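# Move tube rack from fume hood to bench, close sash

## Task

Take the tube rack out of the fume hood and set it on the bench so that none of it overhangs the bench's front edge or either side edge. The rack must stand upright, and every tube must sit fully seated in a hole. Pull the sash fully closed. Neither the rack nor any tube may touch the floor. The robot must not tip over or be left leaning. Everything must stay in place with no help from the robot. At the end, open the gripper and move the robot away.

## Robot and tools

ROBOT. TidyBot++: a mobile base (0.54 m long, 0.50 m wide, 0.38 m high) on four powered casters. It carries one seven-joint arm ending in a two-finger gripper. The shoulder sits 0.12 m ahead of the base centre and 0.68 m above the floor. There are two cameras. base_camera is fixed low on the front of the base (pinhole, 644x364). wrist_camera rides on the hand and looks along it (fisheye, 644x476). The calibration given is approximate, and the wrist camera's pose error grows with arm pose. A loose object may occasionally get a brief push from outside.

FRAMES. The base frame has its origin on the floor below the base centre, with x forward, y left and z up. hand_pose is reported in this frame. It is the point midway between the finger pads; its z axis runs out along the fingers and its y axis is the closing direction. The odometry frame is the base frame at the scene's start. Heading is positive toward the left (range -3.142 to 3.142) and counts wheel turns only, so slip shows as travel. base_tilt is in degrees, with positive meaning leaning forward or right.

execute_actions. Arguments: actions, a list holding one action or none (an empty list only reports state and images); cameras, a list of "base_camera", "wrist_camera" or "all" (omitted, null or ["all"] gives both; [] gives none). An action may contain base, joints, or both, plus optional speeds. All its motions start together.
- base: exactly one key, an offset from where the base last reported itself. translate_m moves straight, forward positive, -2 to 2 m. strafe_m moves sideways, left positive, -2 to 2 m. rotate_rad turns in place, counter-clockwise seen from above positive, -6.3 to 6.3 rad.
- joints: absolute targets, named individually, in radians. joint_1_rad (any angle; positive is clockwise from above, the opposite of rotate_rad). joint_2_rad shoulder, -2.249 to 2.249. joint_3_rad (any angle, about 3.14 at start). joint_4_rad elbow, -2.579 to 2.579. joint_5_rad (any angle, about 0 at start). joint_6_rad wrist, -2.099 to 2.099. joint_7_rad (any angle; with the hand pointing down, 1.57 opens the fingers toward the robot's left and right). gripper_pos is unitless, 0 fully open to 1 fully closed; the pad gap is about 85 x (1 - gripper_pos) mm. For any-angle joints the shorter way is taken, so send steps smaller than half a turn. Tolerances are ±0.039 for joints 1 to 4, ±0.056 for joints 5 to 7, and ±0.03 for the gripper.
- speeds: top-speed caps for this action only. translate_m and strafe_m 0.05 to 0.5 m/s; rotate_rad 0.1 to 1.57 rad/s. The defaults are the maxima.
A base move needing more than 8.667 s is refused. No action runs past 15 s. An unknown key or an out-of-range value refuses the whole call, and nothing moves. Anything left out of an action may still be driving toward its earlier target.

PLANAR ARM. With joint_1=0, joint_3=3.14 and joint_5=0, the arm moves in the x-z plane. Segment tilts from vertical (positive leans forward): upper arm (0.42 m) = j2; forearm (0.31 m) = j2-j4; hand (0.31 m) = j2-j4-j6. Add up length·sin for the reach ahead of the shoulder and length·cos for the height above it. A hand pointing down reaches at most about 0.94 m high, and only close in. Folded, the arm protrudes 0.08 m ahead of the base and the elbow stands about 1.15 m high.

OTHER TOOLS. wait(seconds 0–10) sends no command and returns state and images. zoom_image(camera, region [x0,y0,x1,y1] in pixels, at most 504x504) enlarges part of that camera's latest image. read_manual(section "licences") returns licence text only. finished_scene(scene) ends the scene for good and reports whether the task succeeded. Call it only once everything is resting on its own.

RESULTS. base_status and joint_status describe how the last accepted action ended. done: reached. off_target: stopped short and may still be pushing. contact_stop / time_out: target dropped, holding where it stopped. not_followed: targets withheld, and they may be retried later. limit_stop_at_motor_heat: a heat stop. "joint command not followed" with a "cause:" line means a self-collision check blocked every arm target. Nothing keeps the arm off the base. A base reported done may still have stopped short against an obstacle. A gripper closed to 1 that reports done is holding nothing; off_target at some reading means it is gripping an object. motor_effort gives the percentage of maximum, with the peak in brackets; readings are noisy. on_its_own lists motion this call did not command. Warning lines: ARM HIT (hard contact with the base or the arm itself), torque warnings and faults (a fault freezes the arm and gripper for 10 s and skips the rest of the call), MOTOR HOT (from 60 °C), OVER-TEMPERATURE FAULT (75 °C, the arm sags). The pictures line names the cameras in image order. Once a call reports a stop, the following calls in that same reply are skipped.

CAUTIONS. Friction and load sag leave the hand 1–2 cm or more off target. To correct, send last command + (wanted − read) for each joint. While holding an object, never command a joint to its current reading. Trust the images over hand_pose. Driving while the arm is caught on something about 0.8 m or higher can tip the robot. Sideways force on a raised hand can lift wheels, and backing away rights it. A blocked base keeps pushing hard. Carrying a load heats motors, even while you are thinking, and the robot holds its last command during that time. Avoid drops, slams, dragging objects, hard pushes and letting anything reach the floor.

Each tool is called after ">>>" as name(argument=value, ...), one argument or row to a line, values as JSON.

## Session

>>> execute_actions(
  actions=[],
)

Scene clock: 0.00 s.
base_odometry: x=+0.000 y=+0.000 heading=+0.000 (m, m, rad; odometry frame)
base_tilt: forward=-0.6 right=+0.3 (deg)
base_status: not commanded
joint_positions: joint_1_rad=+0.040 joint_2_rad=-0.356 joint_3_rad=+3.159 joint_4_rad=-2.491 joint_5_rad=+0.029 joint_6_rad=-0.835 joint_7_rad=+1.602 gripper_pos=+0.000
joint_status: not commanded
motor_effort: joint_1_rad=+0 joint_2_rad=+0 joint_3_rad=+1 joint_4_rad=+12 joint_5_rad=+0 joint_6_rad=+0 joint_7_rad=+1 (%)
hand_pose: x=+0.2908 y=-0.0145 z=+0.6014 quat_wxyz=(+0.012, +0.996, -0.004, +0.085) (m; base frame)
pictures: base_camera, wrist_camera
Images, in order (width x height): base_camera 644x364, wrist_camera 644x476.

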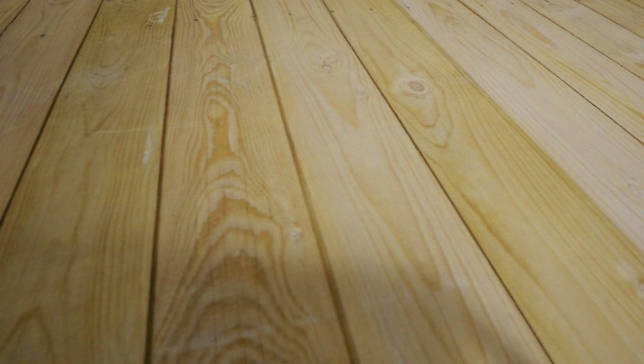

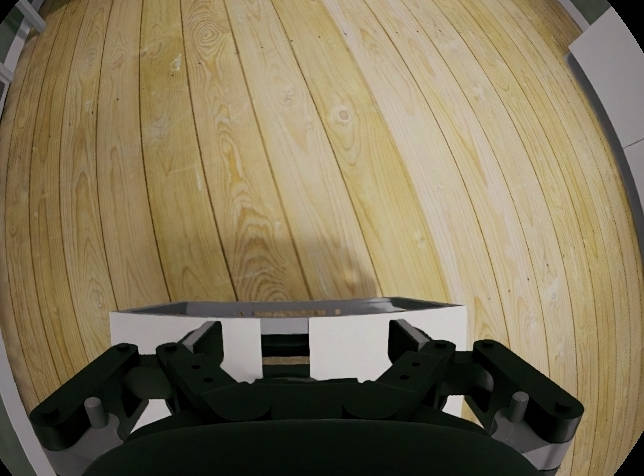

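>>> execute_actions(
  actions=[
    {"joints": {"joint_6_rad": 0.5}},
  ],
  cameras=["wrist_camera"],
)

Scene clock: 1.77 s.
base_odometry: x=+0.000 y=+0.000 heading=+0.000 (m, m, rad; odometry frame)
base_tilt: forward=-0.6 right=+0.3 (deg)
base_status: not commanded
joint_positions: joint_1_rad=+0.040 joint_2_rad=-0.356 joint_3_rad=+3.159 joint_4_rad=-2.490 joint_5_rad=+0.029 joint_6_rad=+0.492 joint_7_rad=+1.602 gripper_pos=+0.000
joint_status: all done
motor_effort: joint_1_rad=+0(0) joint_2_rad=-5(7) joint_3_rad=+1(1) joint_4_rad=+21(21) joint_5_rad=+0(0) joint_6_rad=+8(8) joint_7_rad=+0(1) (%)
hand_pose: x=+0.5484 y=-0.0199 z=+0.8862 quat_wxyz=(+0.031, +0.732, +0.003, +0.681) (m; base frame)
pictures: wrist_camera
camera_calibration (this result's frames):
wrist_camera: T_world_to_cam=[[-0.0791813, -0.995556, 0.0509753, -0.0268472], [-0.111105, -0.0420037, -0.992921, 0.987141], [0.990649, -0.0842844, -0.107285, -0.314599], [0, 0, 0, 1]] pos_world=[0.419208, -0.0117801, 0.947769]
Images, in order (width x height): wrist_camera 644x476.

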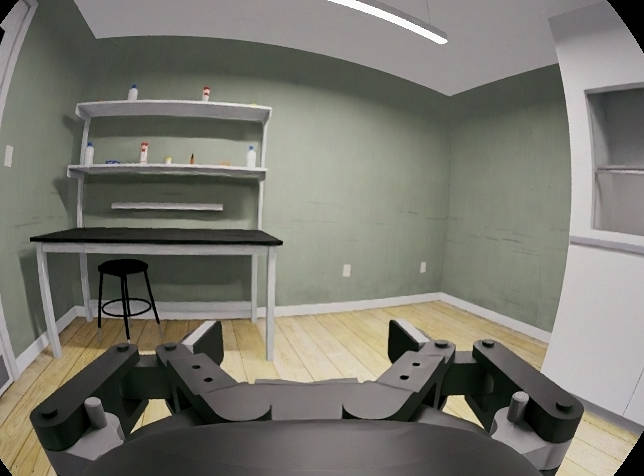

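>>> execute_actions(
  actions=[
    {"base": {"rotate_rad": -1.3}},
  ],
)

Scene clock: 4.03 s.
base_odometry: x=+0.000 y=+0.000 heading=-1.299 (m, m, rad; odometry frame)
base_tilt: forward=-0.5 right=+0.3 (deg)
base_status: done
joint_positions: joint_1_rad=+0.040 joint_2_rad=-0.356 joint_3_rad=+3.159 joint_4_rad=-2.490 joint_5_rad=+0.029 joint_6_rad=+0.492 joint_7_rad=+1.602 gripper_pos=+0.000
joint_status: not commanded
motor_effort: joint_1_rad=+1(1) joint_2_rad=-7(7) joint_3_rad=+1(2) joint_4_rad=+21(21) joint_5_rad=+0(1) joint_6_rad=+9(8) joint_7_rad=+0(1) (%)
hand_pose: x=+0.5484 y=-0.0199 z=+0.8862 quat_wxyz=(+0.031, +0.732, +0.003, +0.681) (m; base frame)
pictures: base_camera, wrist_camera
camera_calibration (this result's frames):
wrist_camera: T_world_to_cam=[[-0.0791815, -0.995556, 0.0509752, -0.026847], [-0.111105, -0.0420035, -0.992921, 0.987141], [0.990649, -0.0842846, -0.107285, -0.314599], [0, 0, 0, 1]] pos_world=[0.419208, -0.0117802, 0.947769]
Images, in order (width x height): base_camera 644x364, wrist_camera 644x476.

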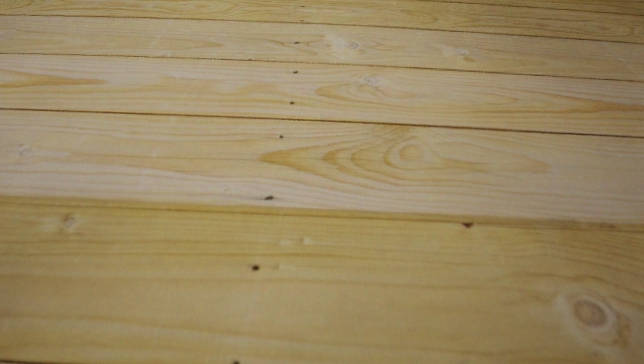

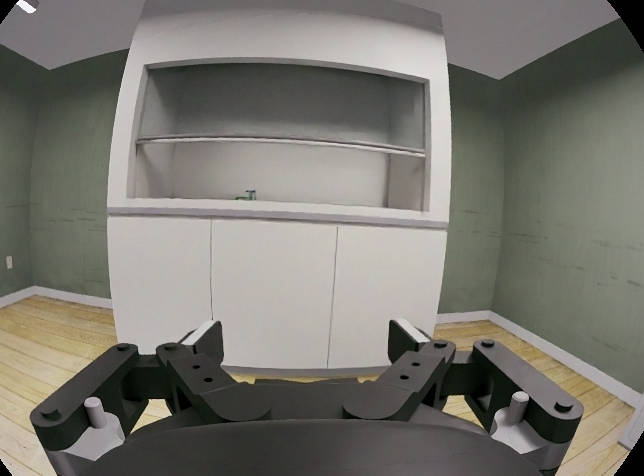

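>>> zoom_image(
  camera="wrist_camera",
  region=[100, 40, 460, 260],
)

Region (100, 40, 460, 260) of wrist_camera's 644x476 image, scaled by 1.400.

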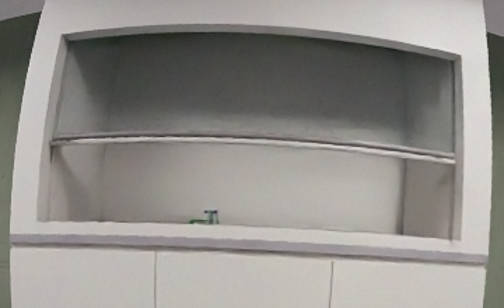

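>>> execute_actions(
  actions=[
    {"base": {"translate_m": 0.5}, "joints": {"joint_1_rad": 0.0, "joint_2_rad": -0.2, "joint_3_rad": 3.14, "joint_4_rad": -1.4, "joint_5_rad": 0.0, "joint_6_rad": -0.6, "joint_7_rad": 1.57}},
  ],
)

Scene clock: 7.40 s.
base_odometry: x=+0.133 y=-0.482 heading=-1.300 (m, m, rad; odometry frame)
base_tilt: forward=-0.5 right=+0.3 (deg)
base_status: done
joint_positions: joint_1_rad=+0.019 joint_2_rad=-0.215 joint_3_rad=+3.159 joint_4_rad=-1.412 joint_5_rad=+0.023 joint_6_rad=-0.570 joint_7_rad=+1.602 gripper_pos=+0.000
joint_status: all done
motor_effort: joint_1_rad=+1(1) joint_2_rad=-14(15) joint_3_rad=+1(2) joint_4_rad=+23(24) joint_5_rad=+0(0) joint_6_rad=+8(8) joint_7_rad=+1(2) (%)
hand_pose: x=+0.6272 y=-0.0230 z=+1.1470 quat_wxyz=(+0.031, +0.773, +0.000, +0.634) (m; base frame)
pictures: base_camera, wrist_camera
camera_calibration (this result's frames):
wrist_camera: T_world_to_cam=[[-0.0789748, -0.995378, 0.0546494, -0.0412927], [-0.233819, -0.0347955, -0.971657, 1.30749], [0.969067, -0.0895145, -0.22999, -0.210789], [0, 0, 0, 1]] pos_world=[0.506724, -0.0144755, 1.22421]
Images, in order (width x height): base_camera 644x364, wrist_camera 644x476.

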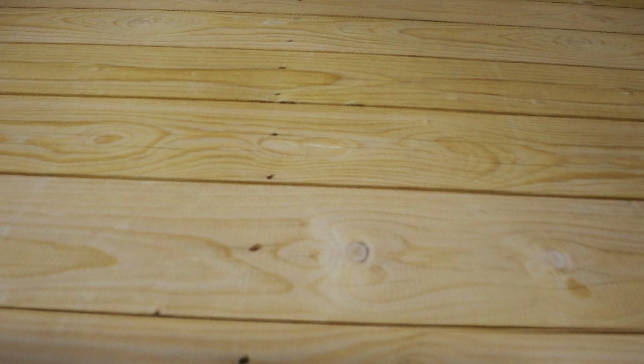

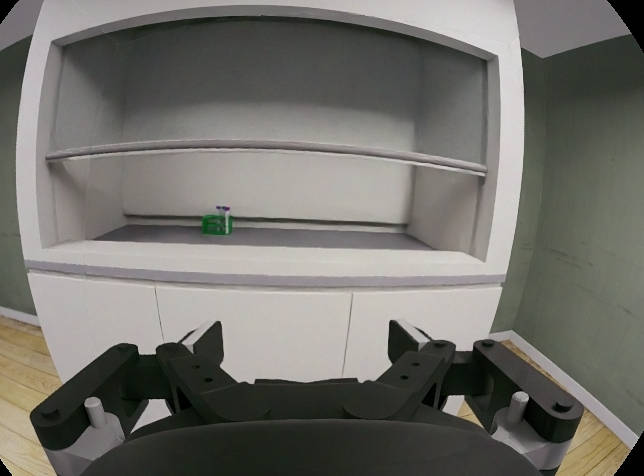

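>>> zoom_image(
  camera="wrist_camera",
  region=[150, 170, 290, 270],
)

Region (150, 170, 290, 270) of wrist_camera's 644x476 image, scaled by 3.600; it fills the top 360 rows of this view, and the rest is white.

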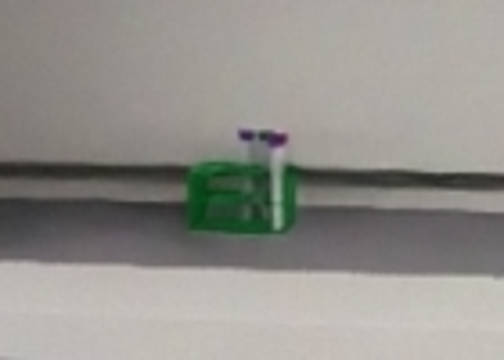

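>>> execute_actions(
  actions=[
    {"base": {"strafe_m": 0.3}},
  ],
  cameras=[],
)

>>> execute_actions(
  actions=[
    {"base": {"translate_m": 0.55}},
  ],
)

Scene clock: 10.50 s.
base_odometry: x=+0.423 y=-0.402 heading=-1.300 (m, m, rad; odometry frame)
base_tilt: forward=-0.5 right=+0.3 (deg)
base_status: done
joint_positions: joint_1_rad=+0.012 joint_2_rad=-0.214 joint_3_rad=+3.152 joint_4_rad=-1.412 joint_5_rad=+0.020 joint_6_rad=-0.571 joint_7_rad=+1.602 gripper_pos=+0.000
joint_status: not commanded
motor_effort: joint_1_rad=+1(2) joint_2_rad=-13(13) joint_3_rad=+2(2) joint_4_rad=+22(23) joint_5_rad=+0(1) joint_6_rad=+8(8) joint_7_rad=+1(1) (%)
hand_pose: x=+0.6273 y=-0.0148 z=+1.1468 quat_wxyz=(+0.026, +0.773, +0.006, +0.634) (m; base frame)
pictures: none
No camera images: the call's "cameras" was empty. Leave "cameras" out to get every camera's image.

Scene clock: 12.97 s.
base_odometry: x=+0.570 y=-0.932 heading=-1.300 (m, m, rad; odometry frame)
base_tilt: forward=-0.5 right=+0.3 (deg)
base_status: done
joint_positions: joint_1_rad=+0.012 joint_2_rad=-0.202 joint_3_rad=+3.152 joint_4_rad=-1.410 joint_5_rad=+0.020 joint_6_rad=-0.574 joint_7_rad=+1.602 gripper_pos=+0.000
joint_status: not commanded
motor_effort: joint_1_rad=+0(0) joint_2_rad=-14(16) joint_3_rad=+1(0) joint_4_rad=+23(24) joint_5_rad=+0(0) joint_6_rad=+8(9) joint_7_rad=+1(1) (%)
hand_pose: x=+0.6328 y=-0.0148 z=+1.1406 quat_wxyz=(+0.026, +0.778, +0.006, +0.628) (m; base frame)
pictures: base_camera, wrist_camera
camera_calibration (this result's frames):
wrist_camera: T_world_to_cam=[[-0.0633715, -0.996524, 0.0540663, -0.0416082], [-0.247385, -0.0367988, -0.968218, 1.30747], [0.966843, -0.0747326, -0.244193, -0.199167], [0, 0, 0, 1]] pos_world=[0.513375, -0.00823444, 1.21953]
Images, in order (width x height): base_camera 644x364, wrist_camera 644x476.

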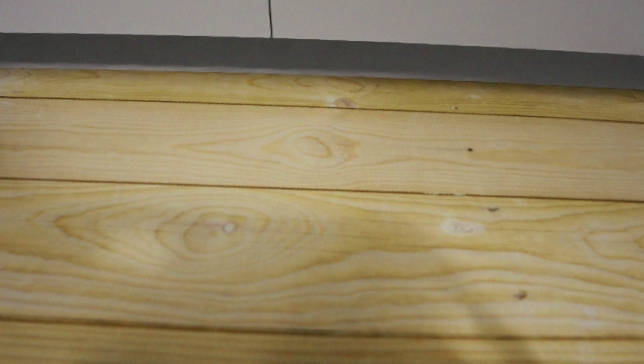

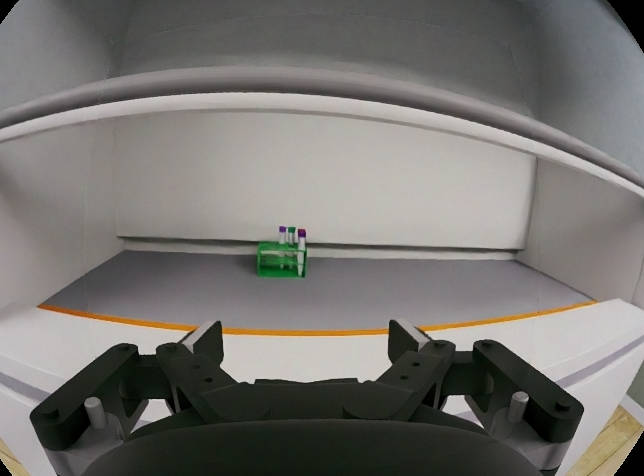

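>>> zoom_image(
  camera="wrist_camera",
  region=[220, 200, 345, 300],
)

Region (220, 200, 345, 300) of wrist_camera's 644x476 image, scaled by 4.032; it fills the top 403 rows of this view, and the rest is white.

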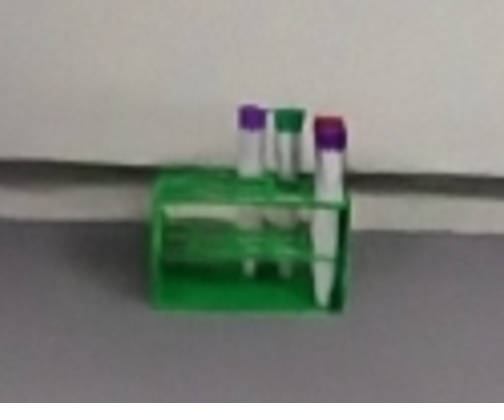

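>>> execute_actions(
  actions=[
    {"base": {"translate_m": 0.38}, "joints": {"joint_2_rad": -0.034, "joint_4_rad": -1.591, "joint_6_rad": -0.17}, "speeds": {"translate_m": 0.3}},
  ],
)

Scene clock: 19.03 s.
base_odometry: x=+0.672 y=-1.298 heading=-1.300 (m, m, rad; odometry frame)
base_tilt: forward=-0.5 right=+0.3 (deg)
base_status: done
joint_positions: joint_1_rad=+0.012 joint_2_rad=-0.028 joint_3_rad=+3.152 joint_4_rad=-1.588 joint_5_rad=+0.020 joint_6_rad=-0.198 joint_7_rad=+1.602 gripper_pos=+0.000
joint_status: all done
motor_effort: joint_1_rad=+0(0) joint_2_rad=-22(25) joint_3_rad=+1(2) joint_4_rad=+24(26) joint_5_rad=+0(0) joint_6_rad=+8(9) joint_7_rad=+1(0) (%)
hand_pose: x=+0.7274 y=-0.0141 z=+1.0479 quat_wxyz=(+0.025, +0.770, +0.009, +0.637) (m; base frame)
pictures: base_camera, wrist_camera
camera_calibration (this result's frames):
wrist_camera: T_world_to_cam=[[-0.0576733, -0.996739, 0.0564301, -0.0365124], [-0.224285, -0.0421431, -0.973612, 1.22993], [0.972815, -0.0688078, -0.221123, -0.341609], [0, 0, 0, 1]] pos_world=[0.606072, -0.0080657, 1.124]
Images, in order (width x height): base_camera 644x364, wrist_camera 644x476.

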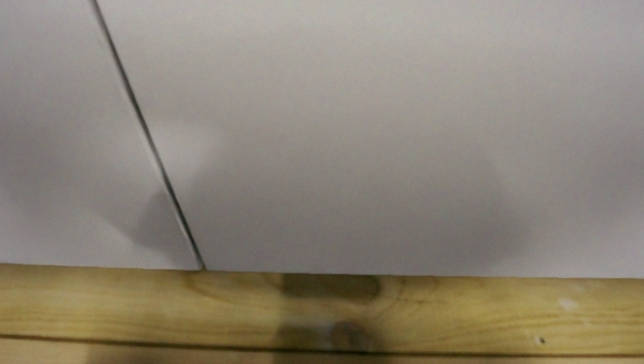

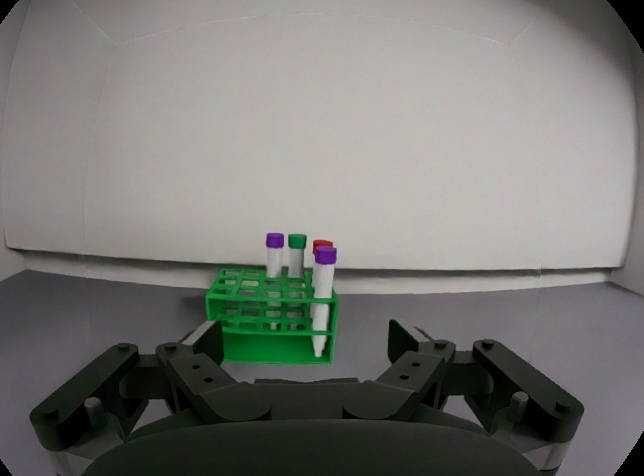

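>>> zoom_image(
  camera="wrist_camera",
  region=[180, 215, 370, 375],
)

Region (180, 215, 370, 375) of wrist_camera's 644x476 image, scaled by 2.653; it fills the top 424 rows of this view, and the rest is white.

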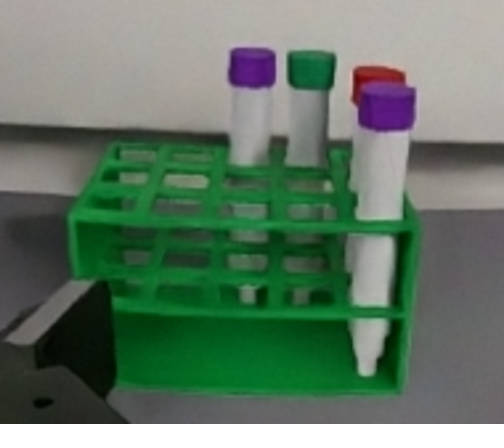

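>>> execute_actions(
  actions=[
    {"joints": {"joint_2_rad": 0.165, "joint_4_rad": -1.509, "joint_6_rad": -0.02, "joint_7_rad": 3.14, "gripper_pos": 0.6}},
  ],
  cameras=["wrist_camera"],
)

Scene clock: 23.60 s.
base_odometry: x=+0.672 y=-1.298 heading=-1.300 (m, m, rad; odometry frame)
base_tilt: forward=-0.5 right=+0.3 (deg)
base_status: not commanded
joint_positions: joint_1_rad=+0.012 joint_2_rad=+0.151 joint_3_rad=+3.152 joint_4_rad=-1.523 joint_5_rad=+0.020 joint_6_rad=-0.050 joint_7_rad=+3.127 gripper_pos=+0.600
joint_status: all done
motor_effort: joint_1_rad=+1(0) joint_2_rad=-28(28) joint_3_rad=+1(1) joint_4_rad=+23(24) joint_5_rad=+0(0) joint_6_rad=+9(9) joint_7_rad=+0(1) (%)
hand_pose: x=+0.8025 y=-0.0142 z=+1.0178 quat_wxyz=(+0.467, +0.542, +0.532, +0.453) (m; base frame)
pictures: wrist_camera
camera_calibration (this result's frames):
wrist_camera: T_world_to_cam=[[0.112479, 0.00253039, 0.993651, -1.10683], [-0.0613989, -0.998068, 0.00949188, 0.0726204], [0.991755, -0.0620767, -0.112107, -0.54745], [0, 0, 0, 1]] pos_world=[0.671891, 0.041297, 1.03775]
Images, in order (width x height): wrist_camera 644x476.

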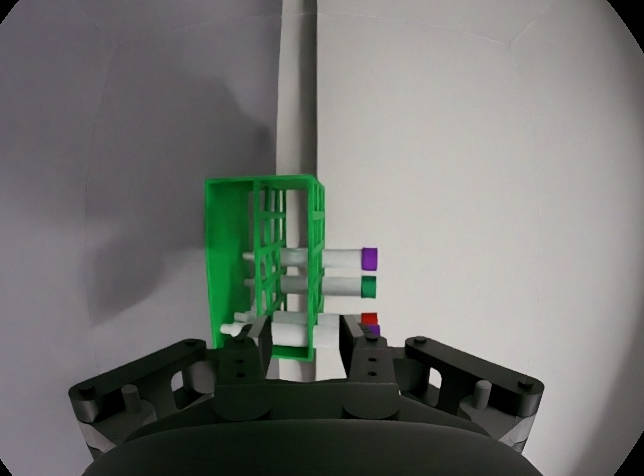

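>>> execute_actions(
  actions=[
    {"base": {"strafe_m": 0.016}, "joints": {"gripper_pos": 0.68}, "speeds": {"strafe_m": 0.05}},
  ],
  cameras=[],
)

>>> execute_actions(
  actions=[
    {"base": {"translate_m": 0.03}, "speeds": {"translate_m": 0.05}},
  ],
  cameras=["wrist_camera"],
)

Scene clock: 25.67 s.
base_odometry: x=+0.688 y=-1.294 heading=-1.300 (m, m, rad; odometry frame)
base_tilt: forward=-0.5 right=+0.3 (deg)
base_status: done
joint_positions: joint_1_rad=+0.011 joint_2_rad=+0.151 joint_3_rad=+3.152 joint_4_rad=-1.523 joint_5_rad=+0.020 joint_6_rad=-0.050 joint_7_rad=+3.127 gripper_pos=+0.680
joint_status: all done
motor_effort: joint_1_rad=+1(4) joint_2_rad=-27(29) joint_3_rad=+1(3) joint_4_rad=+23(24) joint_5_rad=+0(0) joint_6_rad=+8(9) joint_7_rad=+1(1) (%)
hand_pose: x=+0.8026 y=-0.0131 z=+1.0180 quat_wxyz=(+0.467, +0.541, +0.532, +0.454) (m; base frame)
pictures: none
No camera images: the call's "cameras" was empty. Leave "cameras" out to get every camera's image.

Scene clock: 26.70 s.
base_odometry: x=+0.696 y=-1.323 heading=-1.300 (m, m, rad; odometry frame)
base_tilt: forward=-0.5 right=+0.3 (deg)
base_status: done
joint_positions: joint_1_rad=+0.011 joint_2_rad=+0.154 joint_3_rad=+3.152 joint_4_rad=-1.522 joint_5_rad=+0.020 joint_6_rad=-0.049 joint_7_rad=+3.127 gripper_pos=+0.680
joint_status: not commanded
motor_effort: joint_1_rad=+1(1) joint_2_rad=-28(31) joint_3_rad=+1(0) joint_4_rad=+23(26) joint_5_rad=+0(0) joint_6_rad=+8(9) joint_7_rad=+1(1) (%)
hand_pose: x=+0.8036 y=-0.0130 z=+1.0170 quat_wxyz=(+0.467, +0.541, +0.533, +0.453) (m; base frame)
pictures: wrist_camera
camera_calibration (this result's frames):
wrist_camera: T_world_to_cam=[[0.112871, 0.00273161, 0.993606, -1.10642], [-0.0596868, -0.998172, 0.00952439, 0.072427], [0.991815, -0.0603801, -0.112501, -0.548191], [0, 0, 0, 1]] pos_world=[0.67291, 0.0422171, 1.03699]
Images, in order (width x height): wrist_camera 644x476.

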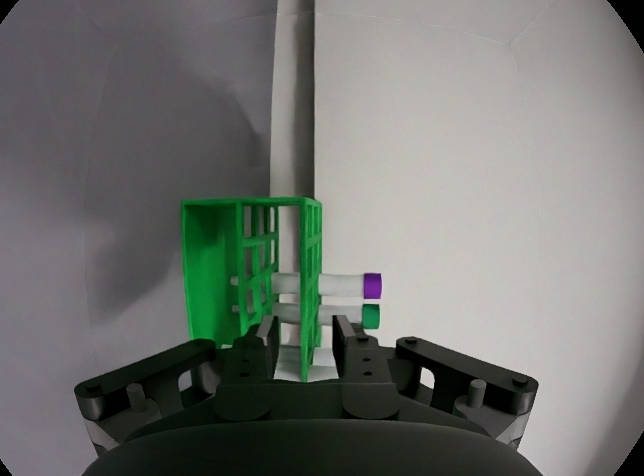

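>>> zoom_image(
  camera="wrist_camera",
  region=[170, 190, 400, 390],
)

Region (170, 190, 400, 390) of wrist_camera's 644x476 image, scaled by 2.191; it fills the top 438 rows of this view, and the rest is white.

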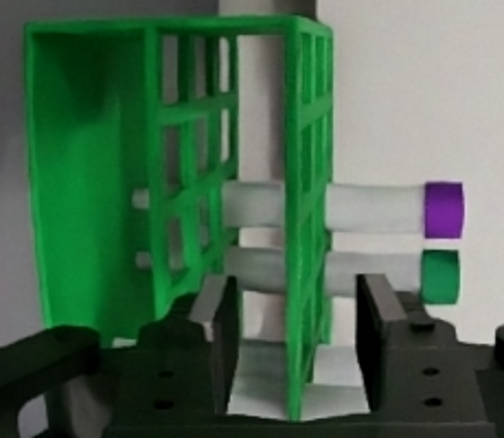

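>>> execute_actions(
  actions=[
    {"base": {"translate_m": 0.035}, "speeds": {"translate_m": 0.05}},
  ],
)

Scene clock: 28.30 s.
base_odometry: x=+0.705 y=-1.357 heading=-1.300 (m, m, rad; odometry frame)
base_tilt: forward=-0.5 right=+0.3 (deg)
base_status: done
joint_positions: joint_1_rad=+0.011 joint_2_rad=+0.156 joint_3_rad=+3.152 joint_4_rad=-1.522 joint_5_rad=+0.020 joint_6_rad=-0.048 joint_7_rad=+3.127 gripper_pos=+0.680
joint_status: not commanded
motor_effort: joint_1_rad=+1(0) joint_2_rad=-27(30) joint_3_rad=+1(0) joint_4_rad=+24(24) joint_5_rad=+0(0) joint_6_rad=+9(8) joint_7_rad=+1(1) (%)
hand_pose: x=+0.8043 y=-0.0130 z=+1.0158 quat_wxyz=(+0.466, +0.542, +0.533, +0.453) (m; base frame)
pictures: base_camera, wrist_camera
camera_calibration (this result's frames):
wrist_camera: T_world_to_cam=[[0.1145, 0.00271904, 0.99342, -1.10643], [-0.059667, -0.998172, 0.00960916, 0.0723732], [0.99163, -0.0603746, -0.114128, -0.547245], [0, 0, 0, 1]] pos_world=[0.673669, 0.0422096, 1.036]
Images, in order (width x height): base_camera 644x364, wrist_camera 644x476.

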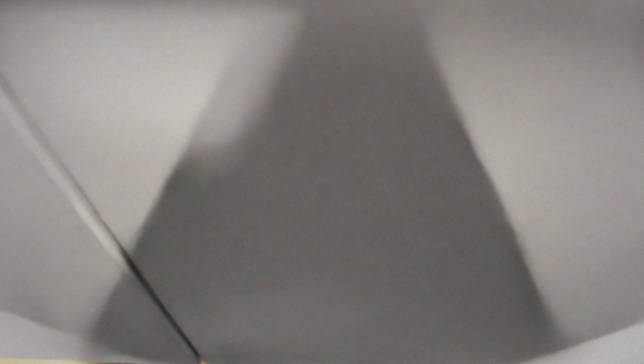

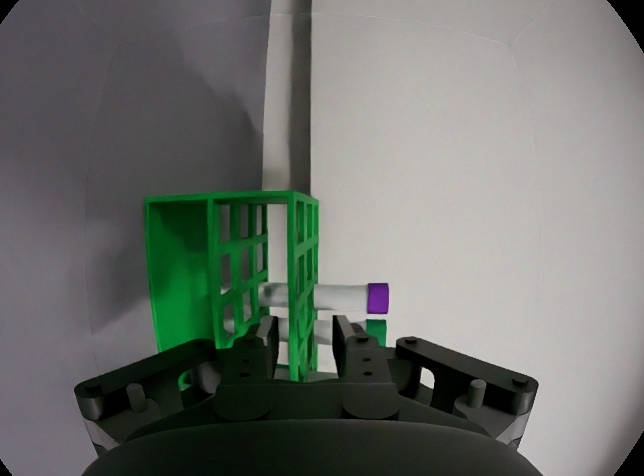

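>>> execute_actions(
  actions=[
    {"joints": {"gripper_pos": 1.0}},
  ],
  cameras=["wrist_camera"],
)

Scene clock: 29.43 s.
base_odometry: x=+0.705 y=-1.357 heading=-1.300 (m, m, rad; odometry frame)
base_tilt: forward=-0.5 right=+0.3 (deg)
base_status: not commanded
joint_positions: joint_1_rad=+0.011 joint_2_rad=+0.160 joint_3_rad=+3.152 joint_4_rad=-1.514 joint_5_rad=+0.020 joint_6_rad=-0.032 joint_7_rad=+3.127 gripper_pos=+0.983
joint_status: all done
motor_effort: joint_1_rad=+0(0) joint_2_rad=-28(30) joint_3_rad=+1(1) joint_4_rad=+25(26) joint_5_rad=+0(0) joint_6_rad=+9(10) joint_7_rad=+1(1) (%)
hand_pose: x=+0.8072 y=-0.0130 z=+1.0229 quat_wxyz=(+0.472, +0.537, +0.528, +0.458) (m; base frame)
pictures: wrist_camera
camera_calibration (this result's frames):
wrist_camera: T_world_to_cam=[[0.0944424, 0.00319383, 0.995525, -1.09976], [-0.0594893, -0.99819, 0.00884594, 0.073185], [0.993751, -0.0600585, -0.0940814, -0.571471], [0, 0, 0, 1]] pos_world=[0.676118, 0.0422433, 1.04043]
Images, in order (width x height): wrist_camera 644x476.

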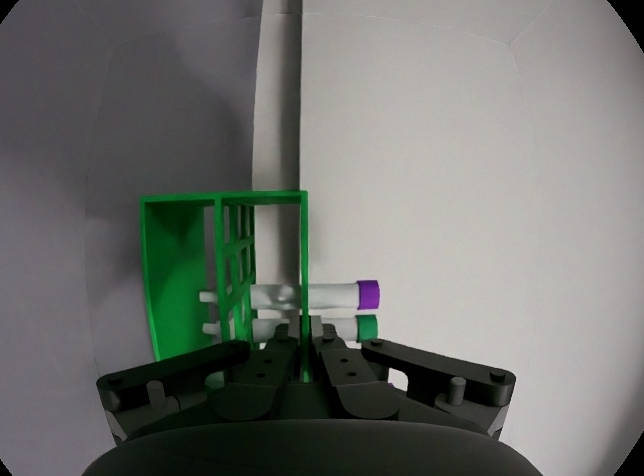

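>>> execute_actions(
  actions=[
    {"joints": {"joint_2_rad": 0.125, "joint_4_rad": -1.355, "joint_6_rad": -0.085}},
  ],
  cameras=["wrist_camera"],
)

Scene clock: 31.17 s.
base_odometry: x=+0.705 y=-1.357 heading=-1.300 (m, m, rad; odometry frame)
base_tilt: forward=-0.5 right=+0.3 (deg)
base_status: not commanded
joint_positions: joint_1_rad=+0.011 joint_2_rad=+0.140 joint_3_rad=+3.152 joint_4_rad=-1.368 joint_5_rad=+0.020 joint_6_rad=-0.061 joint_7_rad=+3.127 gripper_pos=+0.983
joint_status: all done
motor_effort: joint_1_rad=+0(0) joint_2_rad=-29(30) joint_3_rad=+1(1) joint_4_rad=+25(27) joint_5_rad=+0(0) joint_6_rad=+9(10) joint_7_rad=+1(1) (%)
hand_pose: x=+0.8028 y=-0.0130 z=+1.1188 quat_wxyz=(+0.508, +0.504, +0.495, +0.493) (m; base frame)
pictures: wrist_camera
camera_calibration (this result's frames):
wrist_camera: T_world_to_cam=[[-0.0424822, 0.00591481, 0.99908, -1.08892], [-0.060711, -0.99815, 0.00332779, 0.0791976], [0.997251, -0.0605137, 0.0427627, -0.714042], [0, 0, 0, 1]] pos_world=[0.670628, 0.0422825, 1.11819]
Images, in order (width x height): wrist_camera 644x476.

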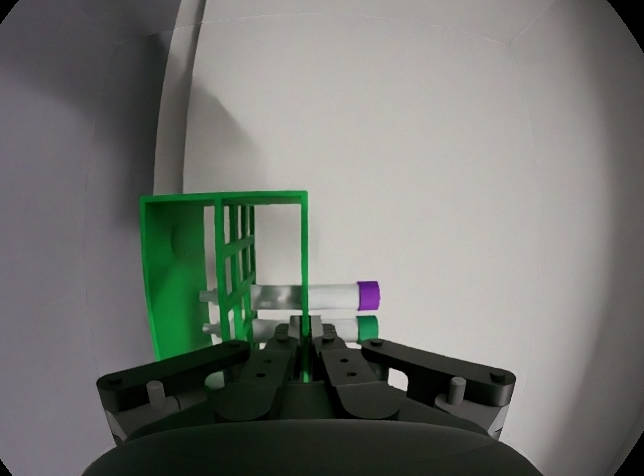

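>>> execute_actions(
  actions=[
    {"base": {"translate_m": -1.3}, "speeds": {"translate_m": 0.4}},
  ],
  cameras=["wrist_camera"],
)

>>> execute_actions(
  actions=[
    {"base": {"rotate_rad": 1.565}, "speeds": {"rotate_rad": 0.8}},
  ],
)

Scene clock: 36.50 s.
base_odometry: x=+0.358 y=-0.104 heading=-1.300 (m, m, rad; odometry frame)
base_tilt: forward=-0.5 right=+0.3 (deg)
base_status: done
joint_positions: joint_1_rad=+0.010 joint_2_rad=+0.136 joint_3_rad=+3.152 joint_4_rad=-1.368 joint_5_rad=+0.020 joint_6_rad=-0.065 joint_7_rad=+3.127 gripper_pos=+0.983
joint_status: not commanded
motor_effort: joint_1_rad=+0(3) joint_2_rad=-26(33) joint_3_rad=+1(2) joint_4_rad=+25(27) joint_5_rad=+0(0) joint_6_rad=+9(11) joint_7_rad=+1(1) (%)
hand_pose: x=+0.8009 y=-0.0119 z=+1.1205 quat_wxyz=(+0.507, +0.503, +0.496, +0.494) (m; base frame)
pictures: wrist_camera
camera_calibration (this result's frames):
wrist_camera: T_world_to_cam=[[-0.0425552, 0.00572976, 0.999078, -1.09062], [-0.0591735, -0.998243, 0.00320451, 0.0790547], [0.99734, -0.0589826, 0.0428194, -0.712238], [0, 0, 0, 1]] pos_world=[0.66861, 0.0431552, 1.11986]
Images, in order (width x height): wrist_camera 644x476.

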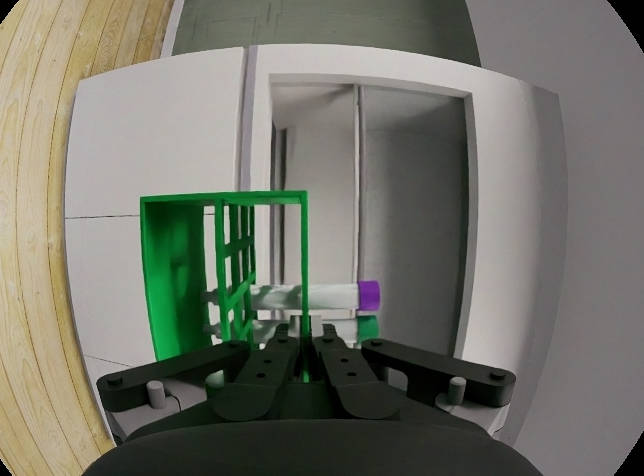

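Scene clock: 39.30 s.
base_odometry: x=+0.358 y=-0.104 heading=+0.265 (m, m, rad; odometry frame)
base_tilt: forward=-0.5 right=+0.3 (deg)
base_status: done
joint_positions: joint_1_rad=-0.002 joint_2_rad=+0.136 joint_3_rad=+3.146 joint_4_rad=-1.368 joint_5_rad=+0.020 joint_6_rad=-0.066 joint_7_rad=+3.127 gripper_pos=+0.983
joint_status: not commanded
motor_effort: joint_1_rad=+0(5) joint_2_rad=-28(30) joint_3_rad=+1(4) joint_4_rad=+25(26) joint_5_rad=+0(0) joint_6_rad=+10(10) joint_7_rad=+1(1) (%)
hand_pose: x=+0.8010 y=-0.0004 z=+1.1205 quat_wxyz=(+0.503, +0.499, +0.500, +0.498) (m; base frame)
pictures: base_camera, wrist_camera
camera_calibration (this result's frames):
wrist_camera: T_world_to_cam=[[-0.0424944, 0.00419433, 0.999088, -1.09071], [-0.0417227, -0.999126, 0.00241989, 0.0775082], [0.998225, -0.0415818, 0.0426323, -0.712084], [0, 0, 0, 1]] pos_world=[0.667705, 0.0524055, 1.11988]
Images, in order (width x height): base_camera 644x364, wrist_camera 644x476.

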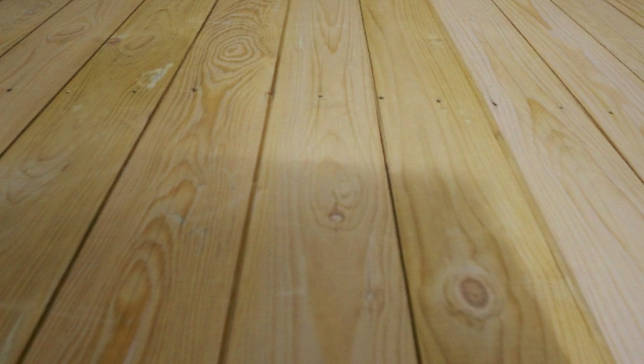

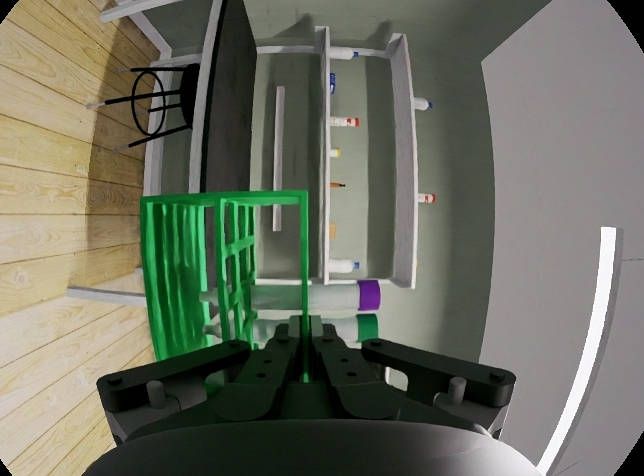

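>>> execute_actions(
  actions=[
    {"base": {"translate_m": 1.0}, "joints": {"joint_2_rad": 0.165, "joint_4_rad": -2.095, "joint_6_rad": 0.65}, "speeds": {"translate_m": 0.4}},
  ],
)

Scene clock: 43.83 s.
base_odometry: x=+1.323 y=+0.159 heading=+0.265 (m, m, rad; odometry frame)
base_tilt: forward=-0.5 right=+0.3 (deg)
base_status: done
joint_positions: joint_1_rad=-0.002 joint_2_rad=+0.161 joint_3_rad=+3.146 joint_4_rad=-2.090 joint_5_rad=+0.020 joint_6_rad=+0.614 joint_7_rad=+3.127 gripper_pos=+0.983
joint_status: all done
motor_effort: joint_1_rad=+1(1) joint_2_rad=-25(29) joint_3_rad=+1(1) joint_4_rad=+21(27) joint_5_rad=+0(0) joint_6_rad=+9(10) joint_7_rad=+1(1) (%)
hand_pose: x=+0.7416 y=+0.0036 z=+0.8790 quat_wxyz=(+0.481, +0.514, +0.519, +0.485) (m; base frame)
pictures: base_camera, wrist_camera
camera_calibration (this result's frames):
wrist_camera: T_world_to_cam=[[0.025091, 0.0000646817, 0.999685, -0.902663], [-0.0290639, -0.999577, 0.000794145, 0.0716309], [0.999263, -0.0290746, -0.0250785, -0.583638], [0, 0, 0, 1]] pos_world=[0.607938, 0.0546899, 0.887685]
Images, in order (width x height): base_camera 644x364, wrist_camera 644x476.

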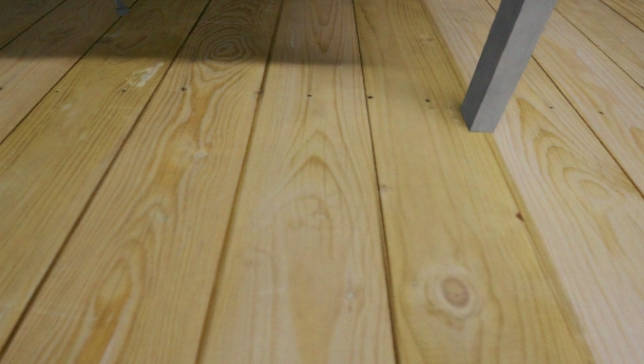

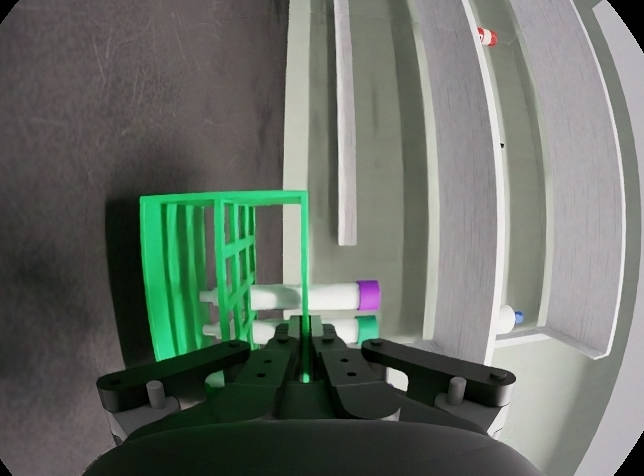

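>>> execute_actions(
  actions=[
    {"base": {"translate_m": 0.08}, "speeds": {"translate_m": 0.15}},
  ],
  cameras=[],
)

>>> execute_actions(
  actions=[
    {"joints": {"joint_2_rad": 0.195, "joint_6_rad": 0.675}},
  ],
  cameras=["wrist_camera"],
)

Scene clock: 45.57 s.
base_odometry: x=+1.400 y=+0.180 heading=+0.266 (m, m, rad; odometry frame)
base_tilt: forward=-0.5 right=+0.3 (deg)
base_status: done
joint_positions: joint_1_rad=-0.002 joint_2_rad=+0.162 joint_3_rad=+3.146 joint_4_rad=-2.091 joint_5_rad=+0.020 joint_6_rad=+0.615 joint_7_rad=+3.127 gripper_pos=+0.983
joint_status: not commanded
motor_effort: joint_1_rad=+0(1) joint_2_rad=-24(28) joint_3_rad=+1(0) joint_4_rad=+20(22) joint_5_rad=+0(0) joint_6_rad=+9(10) joint_7_rad=+1(0) (%)
hand_pose: x=+0.7415 y=+0.0036 z=+0.8774 quat_wxyz=(+0.481, +0.514, +0.519, +0.485) (m; base frame)
pictures: none
No camera images: the call's "cameras" was empty. Leave "cameras" out to get every camera's image.

Scene clock: 46.27 s.
base_odometry: x=+1.400 y=+0.180 heading=+0.266 (m, m, rad; odometry frame)
base_tilt: forward=-0.5 right=+0.3 (deg)
base_status: not commanded
joint_positions: joint_1_rad=-0.002 joint_2_rad=+0.185 joint_3_rad=+3.146 joint_4_rad=-2.091 joint_5_rad=+0.020 joint_6_rad=+0.638 joint_7_rad=+3.127 gripper_pos=+0.983
joint_status: all done
motor_effort: joint_1_rad=+0(0) joint_2_rad=-26(27) joint_3_rad=+1(1) joint_4_rad=+21(21) joint_5_rad=+0(0) joint_6_rad=+10(10) joint_7_rad=+0(1) (%)
hand_pose: x=+0.7464 y=+0.0037 z=+0.8705 quat_wxyz=(+0.481, +0.514, +0.519, +0.485) (m; base frame)
pictures: wrist_camera
camera_calibration (this result's frames):
wrist_camera: T_world_to_cam=[[0.026861, -0.000127141, 0.999639, -0.895491], [-0.0286781, -0.999588, 0.000643465, 0.0717558], [0.999228, -0.028685, -0.0268536, -0.587085], [0, 0, 0, 1]] pos_world=[0.612744, 0.0547719, 0.879356]
Images, in order (width x height): wrist_camera 644x476.

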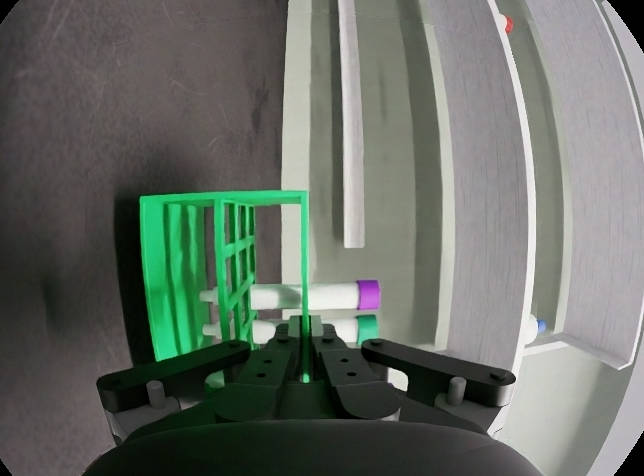

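>>> execute_actions(
  actions=[
    {"joints": {"joint_2_rad": 0.225, "joint_6_rad": 0.705}},
  ],
  cameras=["wrist_camera"],
)

Scene clock: 47.23 s.
base_odometry: x=+1.400 y=+0.180 heading=+0.266 (m, m, rad; odometry frame)
base_tilt: forward=-0.5 right=+0.3 (deg)
base_status: not commanded
joint_positions: joint_1_rad=-0.002 joint_2_rad=+0.215 joint_3_rad=+3.146 joint_4_rad=-2.091 joint_5_rad=+0.020 joint_6_rad=+0.669 joint_7_rad=+3.127 gripper_pos=+0.983
joint_status: all done
motor_effort: joint_1_rad=+0(0) joint_2_rad=-27(28) joint_3_rad=+1(1) joint_4_rad=+20(21) joint_5_rad=+0(0) joint_6_rad=+10(10) joint_7_rad=+1(1) (%)
hand_pose: x=+0.7525 y=+0.0039 z=+0.8612 quat_wxyz=(+0.481, +0.514, +0.519, +0.485) (m; base frame)
pictures: wrist_camera
camera_calibration (this result's frames):
wrist_camera: T_world_to_cam=[[0.0261517, -0.000379208, 0.999658, -0.885838], [-0.0281985, -0.999602, 0.000358505, 0.0719892], [0.99926, -0.0281983, -0.026152, -0.59407], [0, 0, 0, 1]] pos_world=[0.618827, 0.0548729, 0.869973]
Images, in order (width x height): wrist_camera 644x476.

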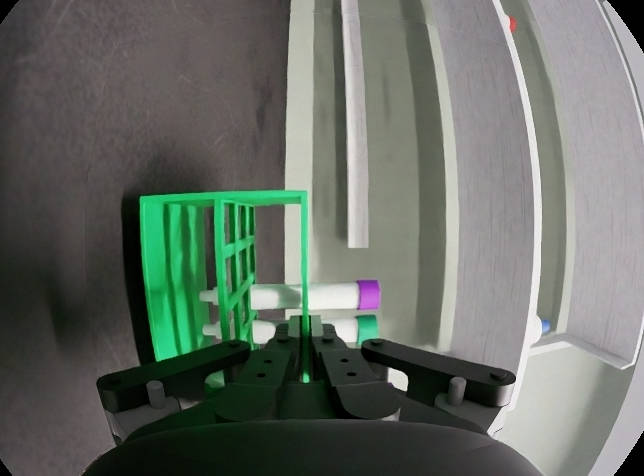

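>>> execute_actions(
  actions=[
    {"joints": {"joint_2_rad": 0.25, "joint_6_rad": 0.73}},
  ],
  cameras=["wrist_camera"],
)

Scene clock: 48.10 s.
base_odometry: x=+1.400 y=+0.180 heading=+0.266 (m, m, rad; odometry frame)
base_tilt: forward=-0.5 right=+0.3 (deg)
base_status: not commanded
joint_positions: joint_1_rad=-0.002 joint_2_rad=+0.239 joint_3_rad=+3.146 joint_4_rad=-2.091 joint_5_rad=+0.020 joint_6_rad=+0.694 joint_7_rad=+3.127 gripper_pos=+0.983
joint_status: all done
motor_effort: joint_1_rad=+0(1) joint_2_rad=-28(28) joint_3_rad=+1(1) joint_4_rad=+20(20) joint_5_rad=+0(0) joint_6_rad=+9(10) joint_7_rad=+1(1) (%)
hand_pose: x=+0.7573 y=+0.0040 z=+0.8535 quat_wxyz=(+0.481, +0.513, +0.519, +0.486) (m; base frame)
pictures: wrist_camera
camera_calibration (this result's frames):
wrist_camera: T_world_to_cam=[[0.0255644, -0.000595813, 0.999673, -0.877832], [-0.0278132, -0.999613, 0.000115482, 0.0721767], [0.999286, -0.0278071, -0.025571, -0.599547], [0, 0, 0, 1]] pos_world=[0.623568, 0.0549541, 0.862206]
Images, in order (width x height): wrist_camera 644x476.

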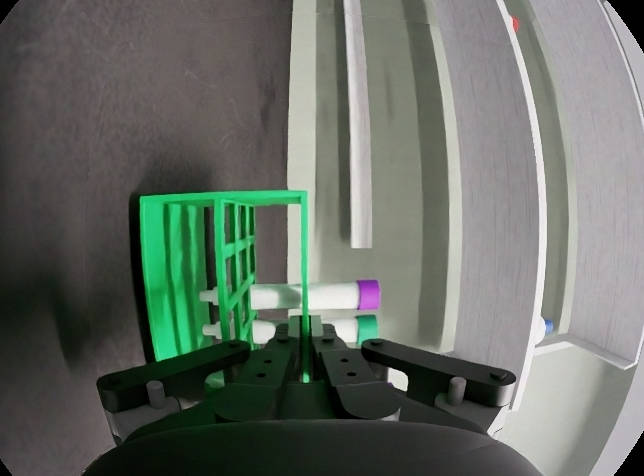

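>>> execute_actions(
  actions=[
    {"joints": {"joint_2_rad": 0.272, "joint_6_rad": 0.752}},
  ],
  cameras=["wrist_camera"],
)

Scene clock: 48.87 s.
base_odometry: x=+1.400 y=+0.180 heading=+0.266 (m, m, rad; odometry frame)
base_tilt: forward=-0.5 right=+0.3 (deg)
base_status: not commanded
joint_positions: joint_1_rad=-0.002 joint_2_rad=+0.258 joint_3_rad=+3.146 joint_4_rad=-2.091 joint_5_rad=+0.020 joint_6_rad=+0.718 joint_7_rad=+3.127 gripper_pos=+0.983
joint_status: all done
motor_effort: joint_1_rad=+1(1) joint_2_rad=-28(28) joint_3_rad=+1(1) joint_4_rad=+19(20) joint_5_rad=-1(0) joint_6_rad=+9(10) joint_7_rad=+1(1) (%)
hand_pose: x=+0.7610 y=+0.0042 z=+0.8488 quat_wxyz=(+0.482, +0.512, +0.518, +0.487) (m; base frame)
pictures: wrist_camera
camera_calibration (this result's frames):
wrist_camera: T_world_to_cam=[[0.0203192, -0.000830094, 0.999793, -0.869326], [-0.0274383, -0.999623, -0.000272314, 0.0724543], [0.999417, -0.0274271, -0.0203343, -0.60795], [0, 0, 0, 1]] pos_world=[0.627247, 0.0550311, 0.856803]
Images, in order (width x height): wrist_camera 644x476.

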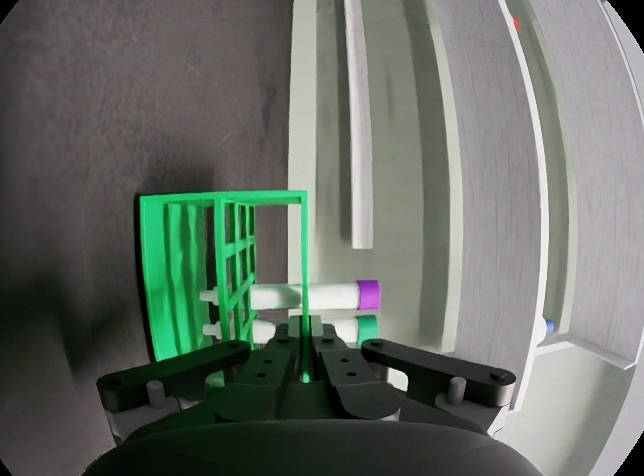

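>>> execute_actions(
  actions=[
    {"joints": {"gripper_pos": 0.82}},
  ],
  cameras=["wrist_camera"],
)

Scene clock: 49.63 s.
base_odometry: x=+1.400 y=+0.180 heading=+0.266 (m, m, rad; odometry frame)
base_tilt: forward=-0.5 right=+0.3 (deg)
base_status: not commanded
joint_positions: joint_1_rad=-0.002 joint_2_rad=+0.258 joint_3_rad=+3.146 joint_4_rad=-2.091 joint_5_rad=+0.020 joint_6_rad=+0.720 joint_7_rad=+3.127 gripper_pos=+0.820
joint_status: all done
motor_effort: joint_1_rad=+0(0) joint_2_rad=-27(27) joint_3_rad=+1(1) joint_4_rad=+19(19) joint_5_rad=+0(0) joint_6_rad=+9(9) joint_7_rad=+1(1) (%)
hand_pose: x=+0.7610 y=+0.0042 z=+0.8492 quat_wxyz=(+0.482, +0.512, +0.517, +0.487) (m; base frame)
pictures: wrist_camera
camera_calibration (this result's frames):
wrist_camera: T_world_to_cam=[[0.0189705, -0.000845195, 0.99982, -0.868741], [-0.0274175, -0.999624, -0.000324813, 0.0724904], [0.999444, -0.0274064, -0.0189865, -0.609132], [0, 0, 0, 1]] pos_world=[0.627261, 0.0550348, 0.857043]
Images, in order (width x height): wrist_camera 644x476.

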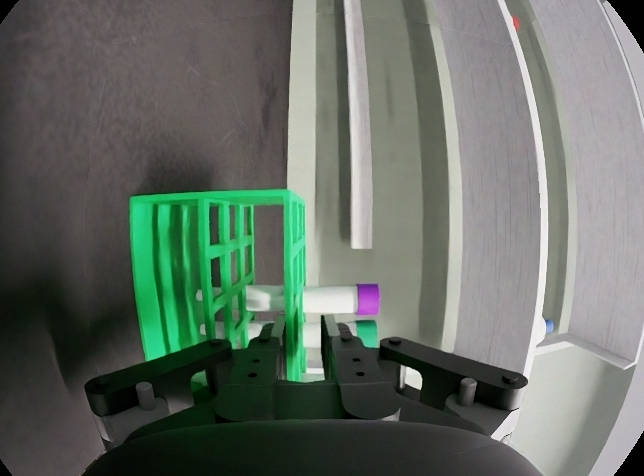

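>>> execute_actions(
  actions=[
    {"joints": {"gripper_pos": 0.68}},
  ],
  cameras=["wrist_camera"],
)

Scene clock: 50.33 s.
base_odometry: x=+1.400 y=+0.180 heading=+0.266 (m, m, rad; odometry frame)
base_tilt: forward=-0.5 right=+0.3 (deg)
base_status: not commanded
joint_positions: joint_1_rad=-0.002 joint_2_rad=+0.258 joint_3_rad=+3.146 joint_4_rad=-2.091 joint_5_rad=+0.020 joint_6_rad=+0.721 joint_7_rad=+3.127 gripper_pos=+0.680
joint_status: all done
motor_effort: joint_1_rad=+0(0) joint_2_rad=-27(26) joint_3_rad=+1(1) joint_4_rad=+18(18) joint_5_rad=+0(0) joint_6_rad=+8(9) joint_7_rad=+1(1) (%)
hand_pose: x=+0.7610 y=+0.0042 z=+0.8495 quat_wxyz=(+0.483, +0.512, +0.517, +0.488) (m; base frame)
pictures: wrist_camera
camera_calibration (this result's frames):
wrist_camera: T_world_to_cam=[[0.0178083, -0.000858277, 0.999841, -0.868237], [-0.0273991, -0.999625, -0.000370081, 0.0725215], [0.999466, -0.0273882, -0.0178251, -0.610149], [0, 0, 0, 1]] pos_world=[0.627272, 0.0550382, 0.857249]
Images, in order (width x height): wrist_camera 644x476.

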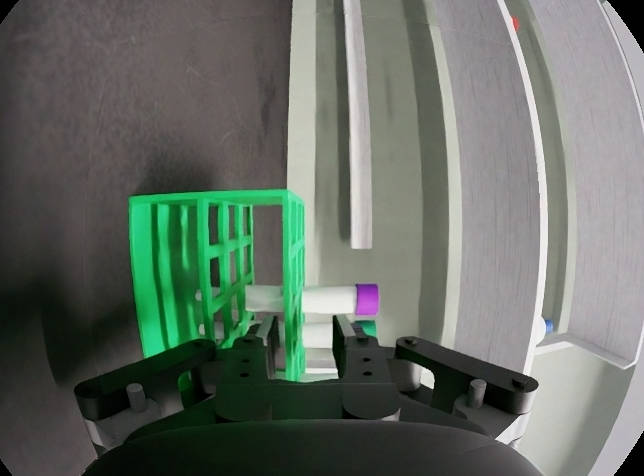

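Rack is resting free. Back away.

>>> execute_actions(
  actions=[
    {"base": {"translate_m": -0.2}, "speeds": {"translate_m": 0.12}},
  ],
  cameras=["wrist_camera"],
)

Scene clock: 52.83 s.
base_odometry: x=+1.207 y=+0.127 heading=+0.267 (m, m, rad; odometry frame)
base_tilt: forward=-0.5 right=+0.3 (deg)
base_status: done
joint_positions: joint_1_rad=-0.002 joint_2_rad=+0.262 joint_3_rad=+3.146 joint_4_rad=-2.091 joint_5_rad=+0.020 joint_6_rad=+0.722 joint_7_rad=+3.127 gripper_pos=+0.680
joint_status: not commanded
motor_effort: joint_1_rad=+1(1) joint_2_rad=-26(29) joint_3_rad=+1(0) joint_4_rad=+18(19) joint_5_rad=+0(1) joint_6_rad=+9(9) joint_7_rad=+1(1) (%)
hand_pose: x=+0.7616 y=+0.0042 z=+0.8478 quat_wxyz=(+0.482, +0.512, +0.518, +0.487) (m; base frame)
pictures: wrist_camera
camera_calibration (this result's frames):
wrist_camera: T_world_to_cam=[[0.0196118, -0.000885886, 0.999807, -0.867897], [-0.02739, -0.999625, -0.000348453, 0.0725157], [0.999432, -0.0273779, -0.0196287, -0.609184], [0, 0, 0, 1]] pos_world=[0.627845, 0.0550415, 0.855797]
Images, in order (width x height): wrist_camera 644x476.

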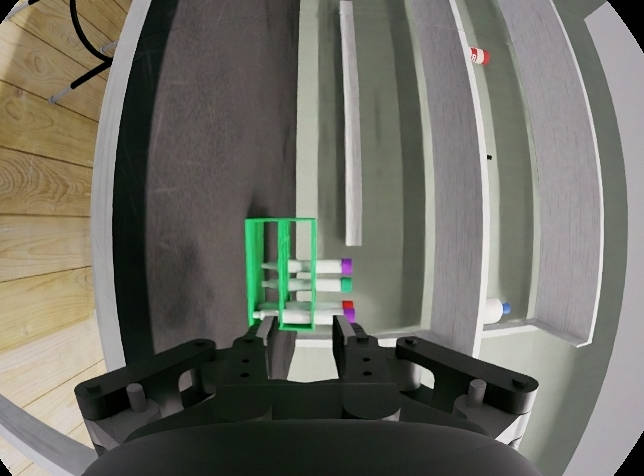

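>>> zoom_image(
  camera="wrist_camera",
  region=[225, 205, 375, 345],
)

Region (225, 205, 375, 345) of wrist_camera's 644x476 image, scaled by 3.360; it fills the top 470 rows of this view, and the rest is white.

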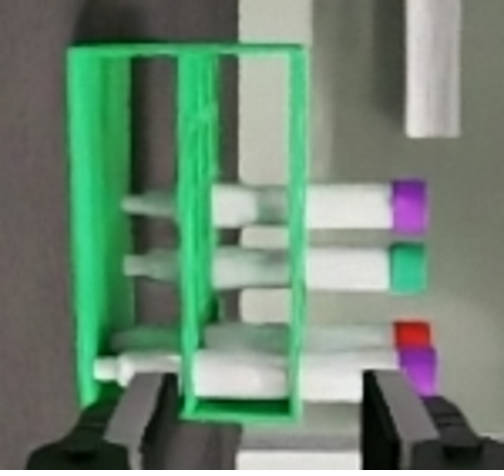

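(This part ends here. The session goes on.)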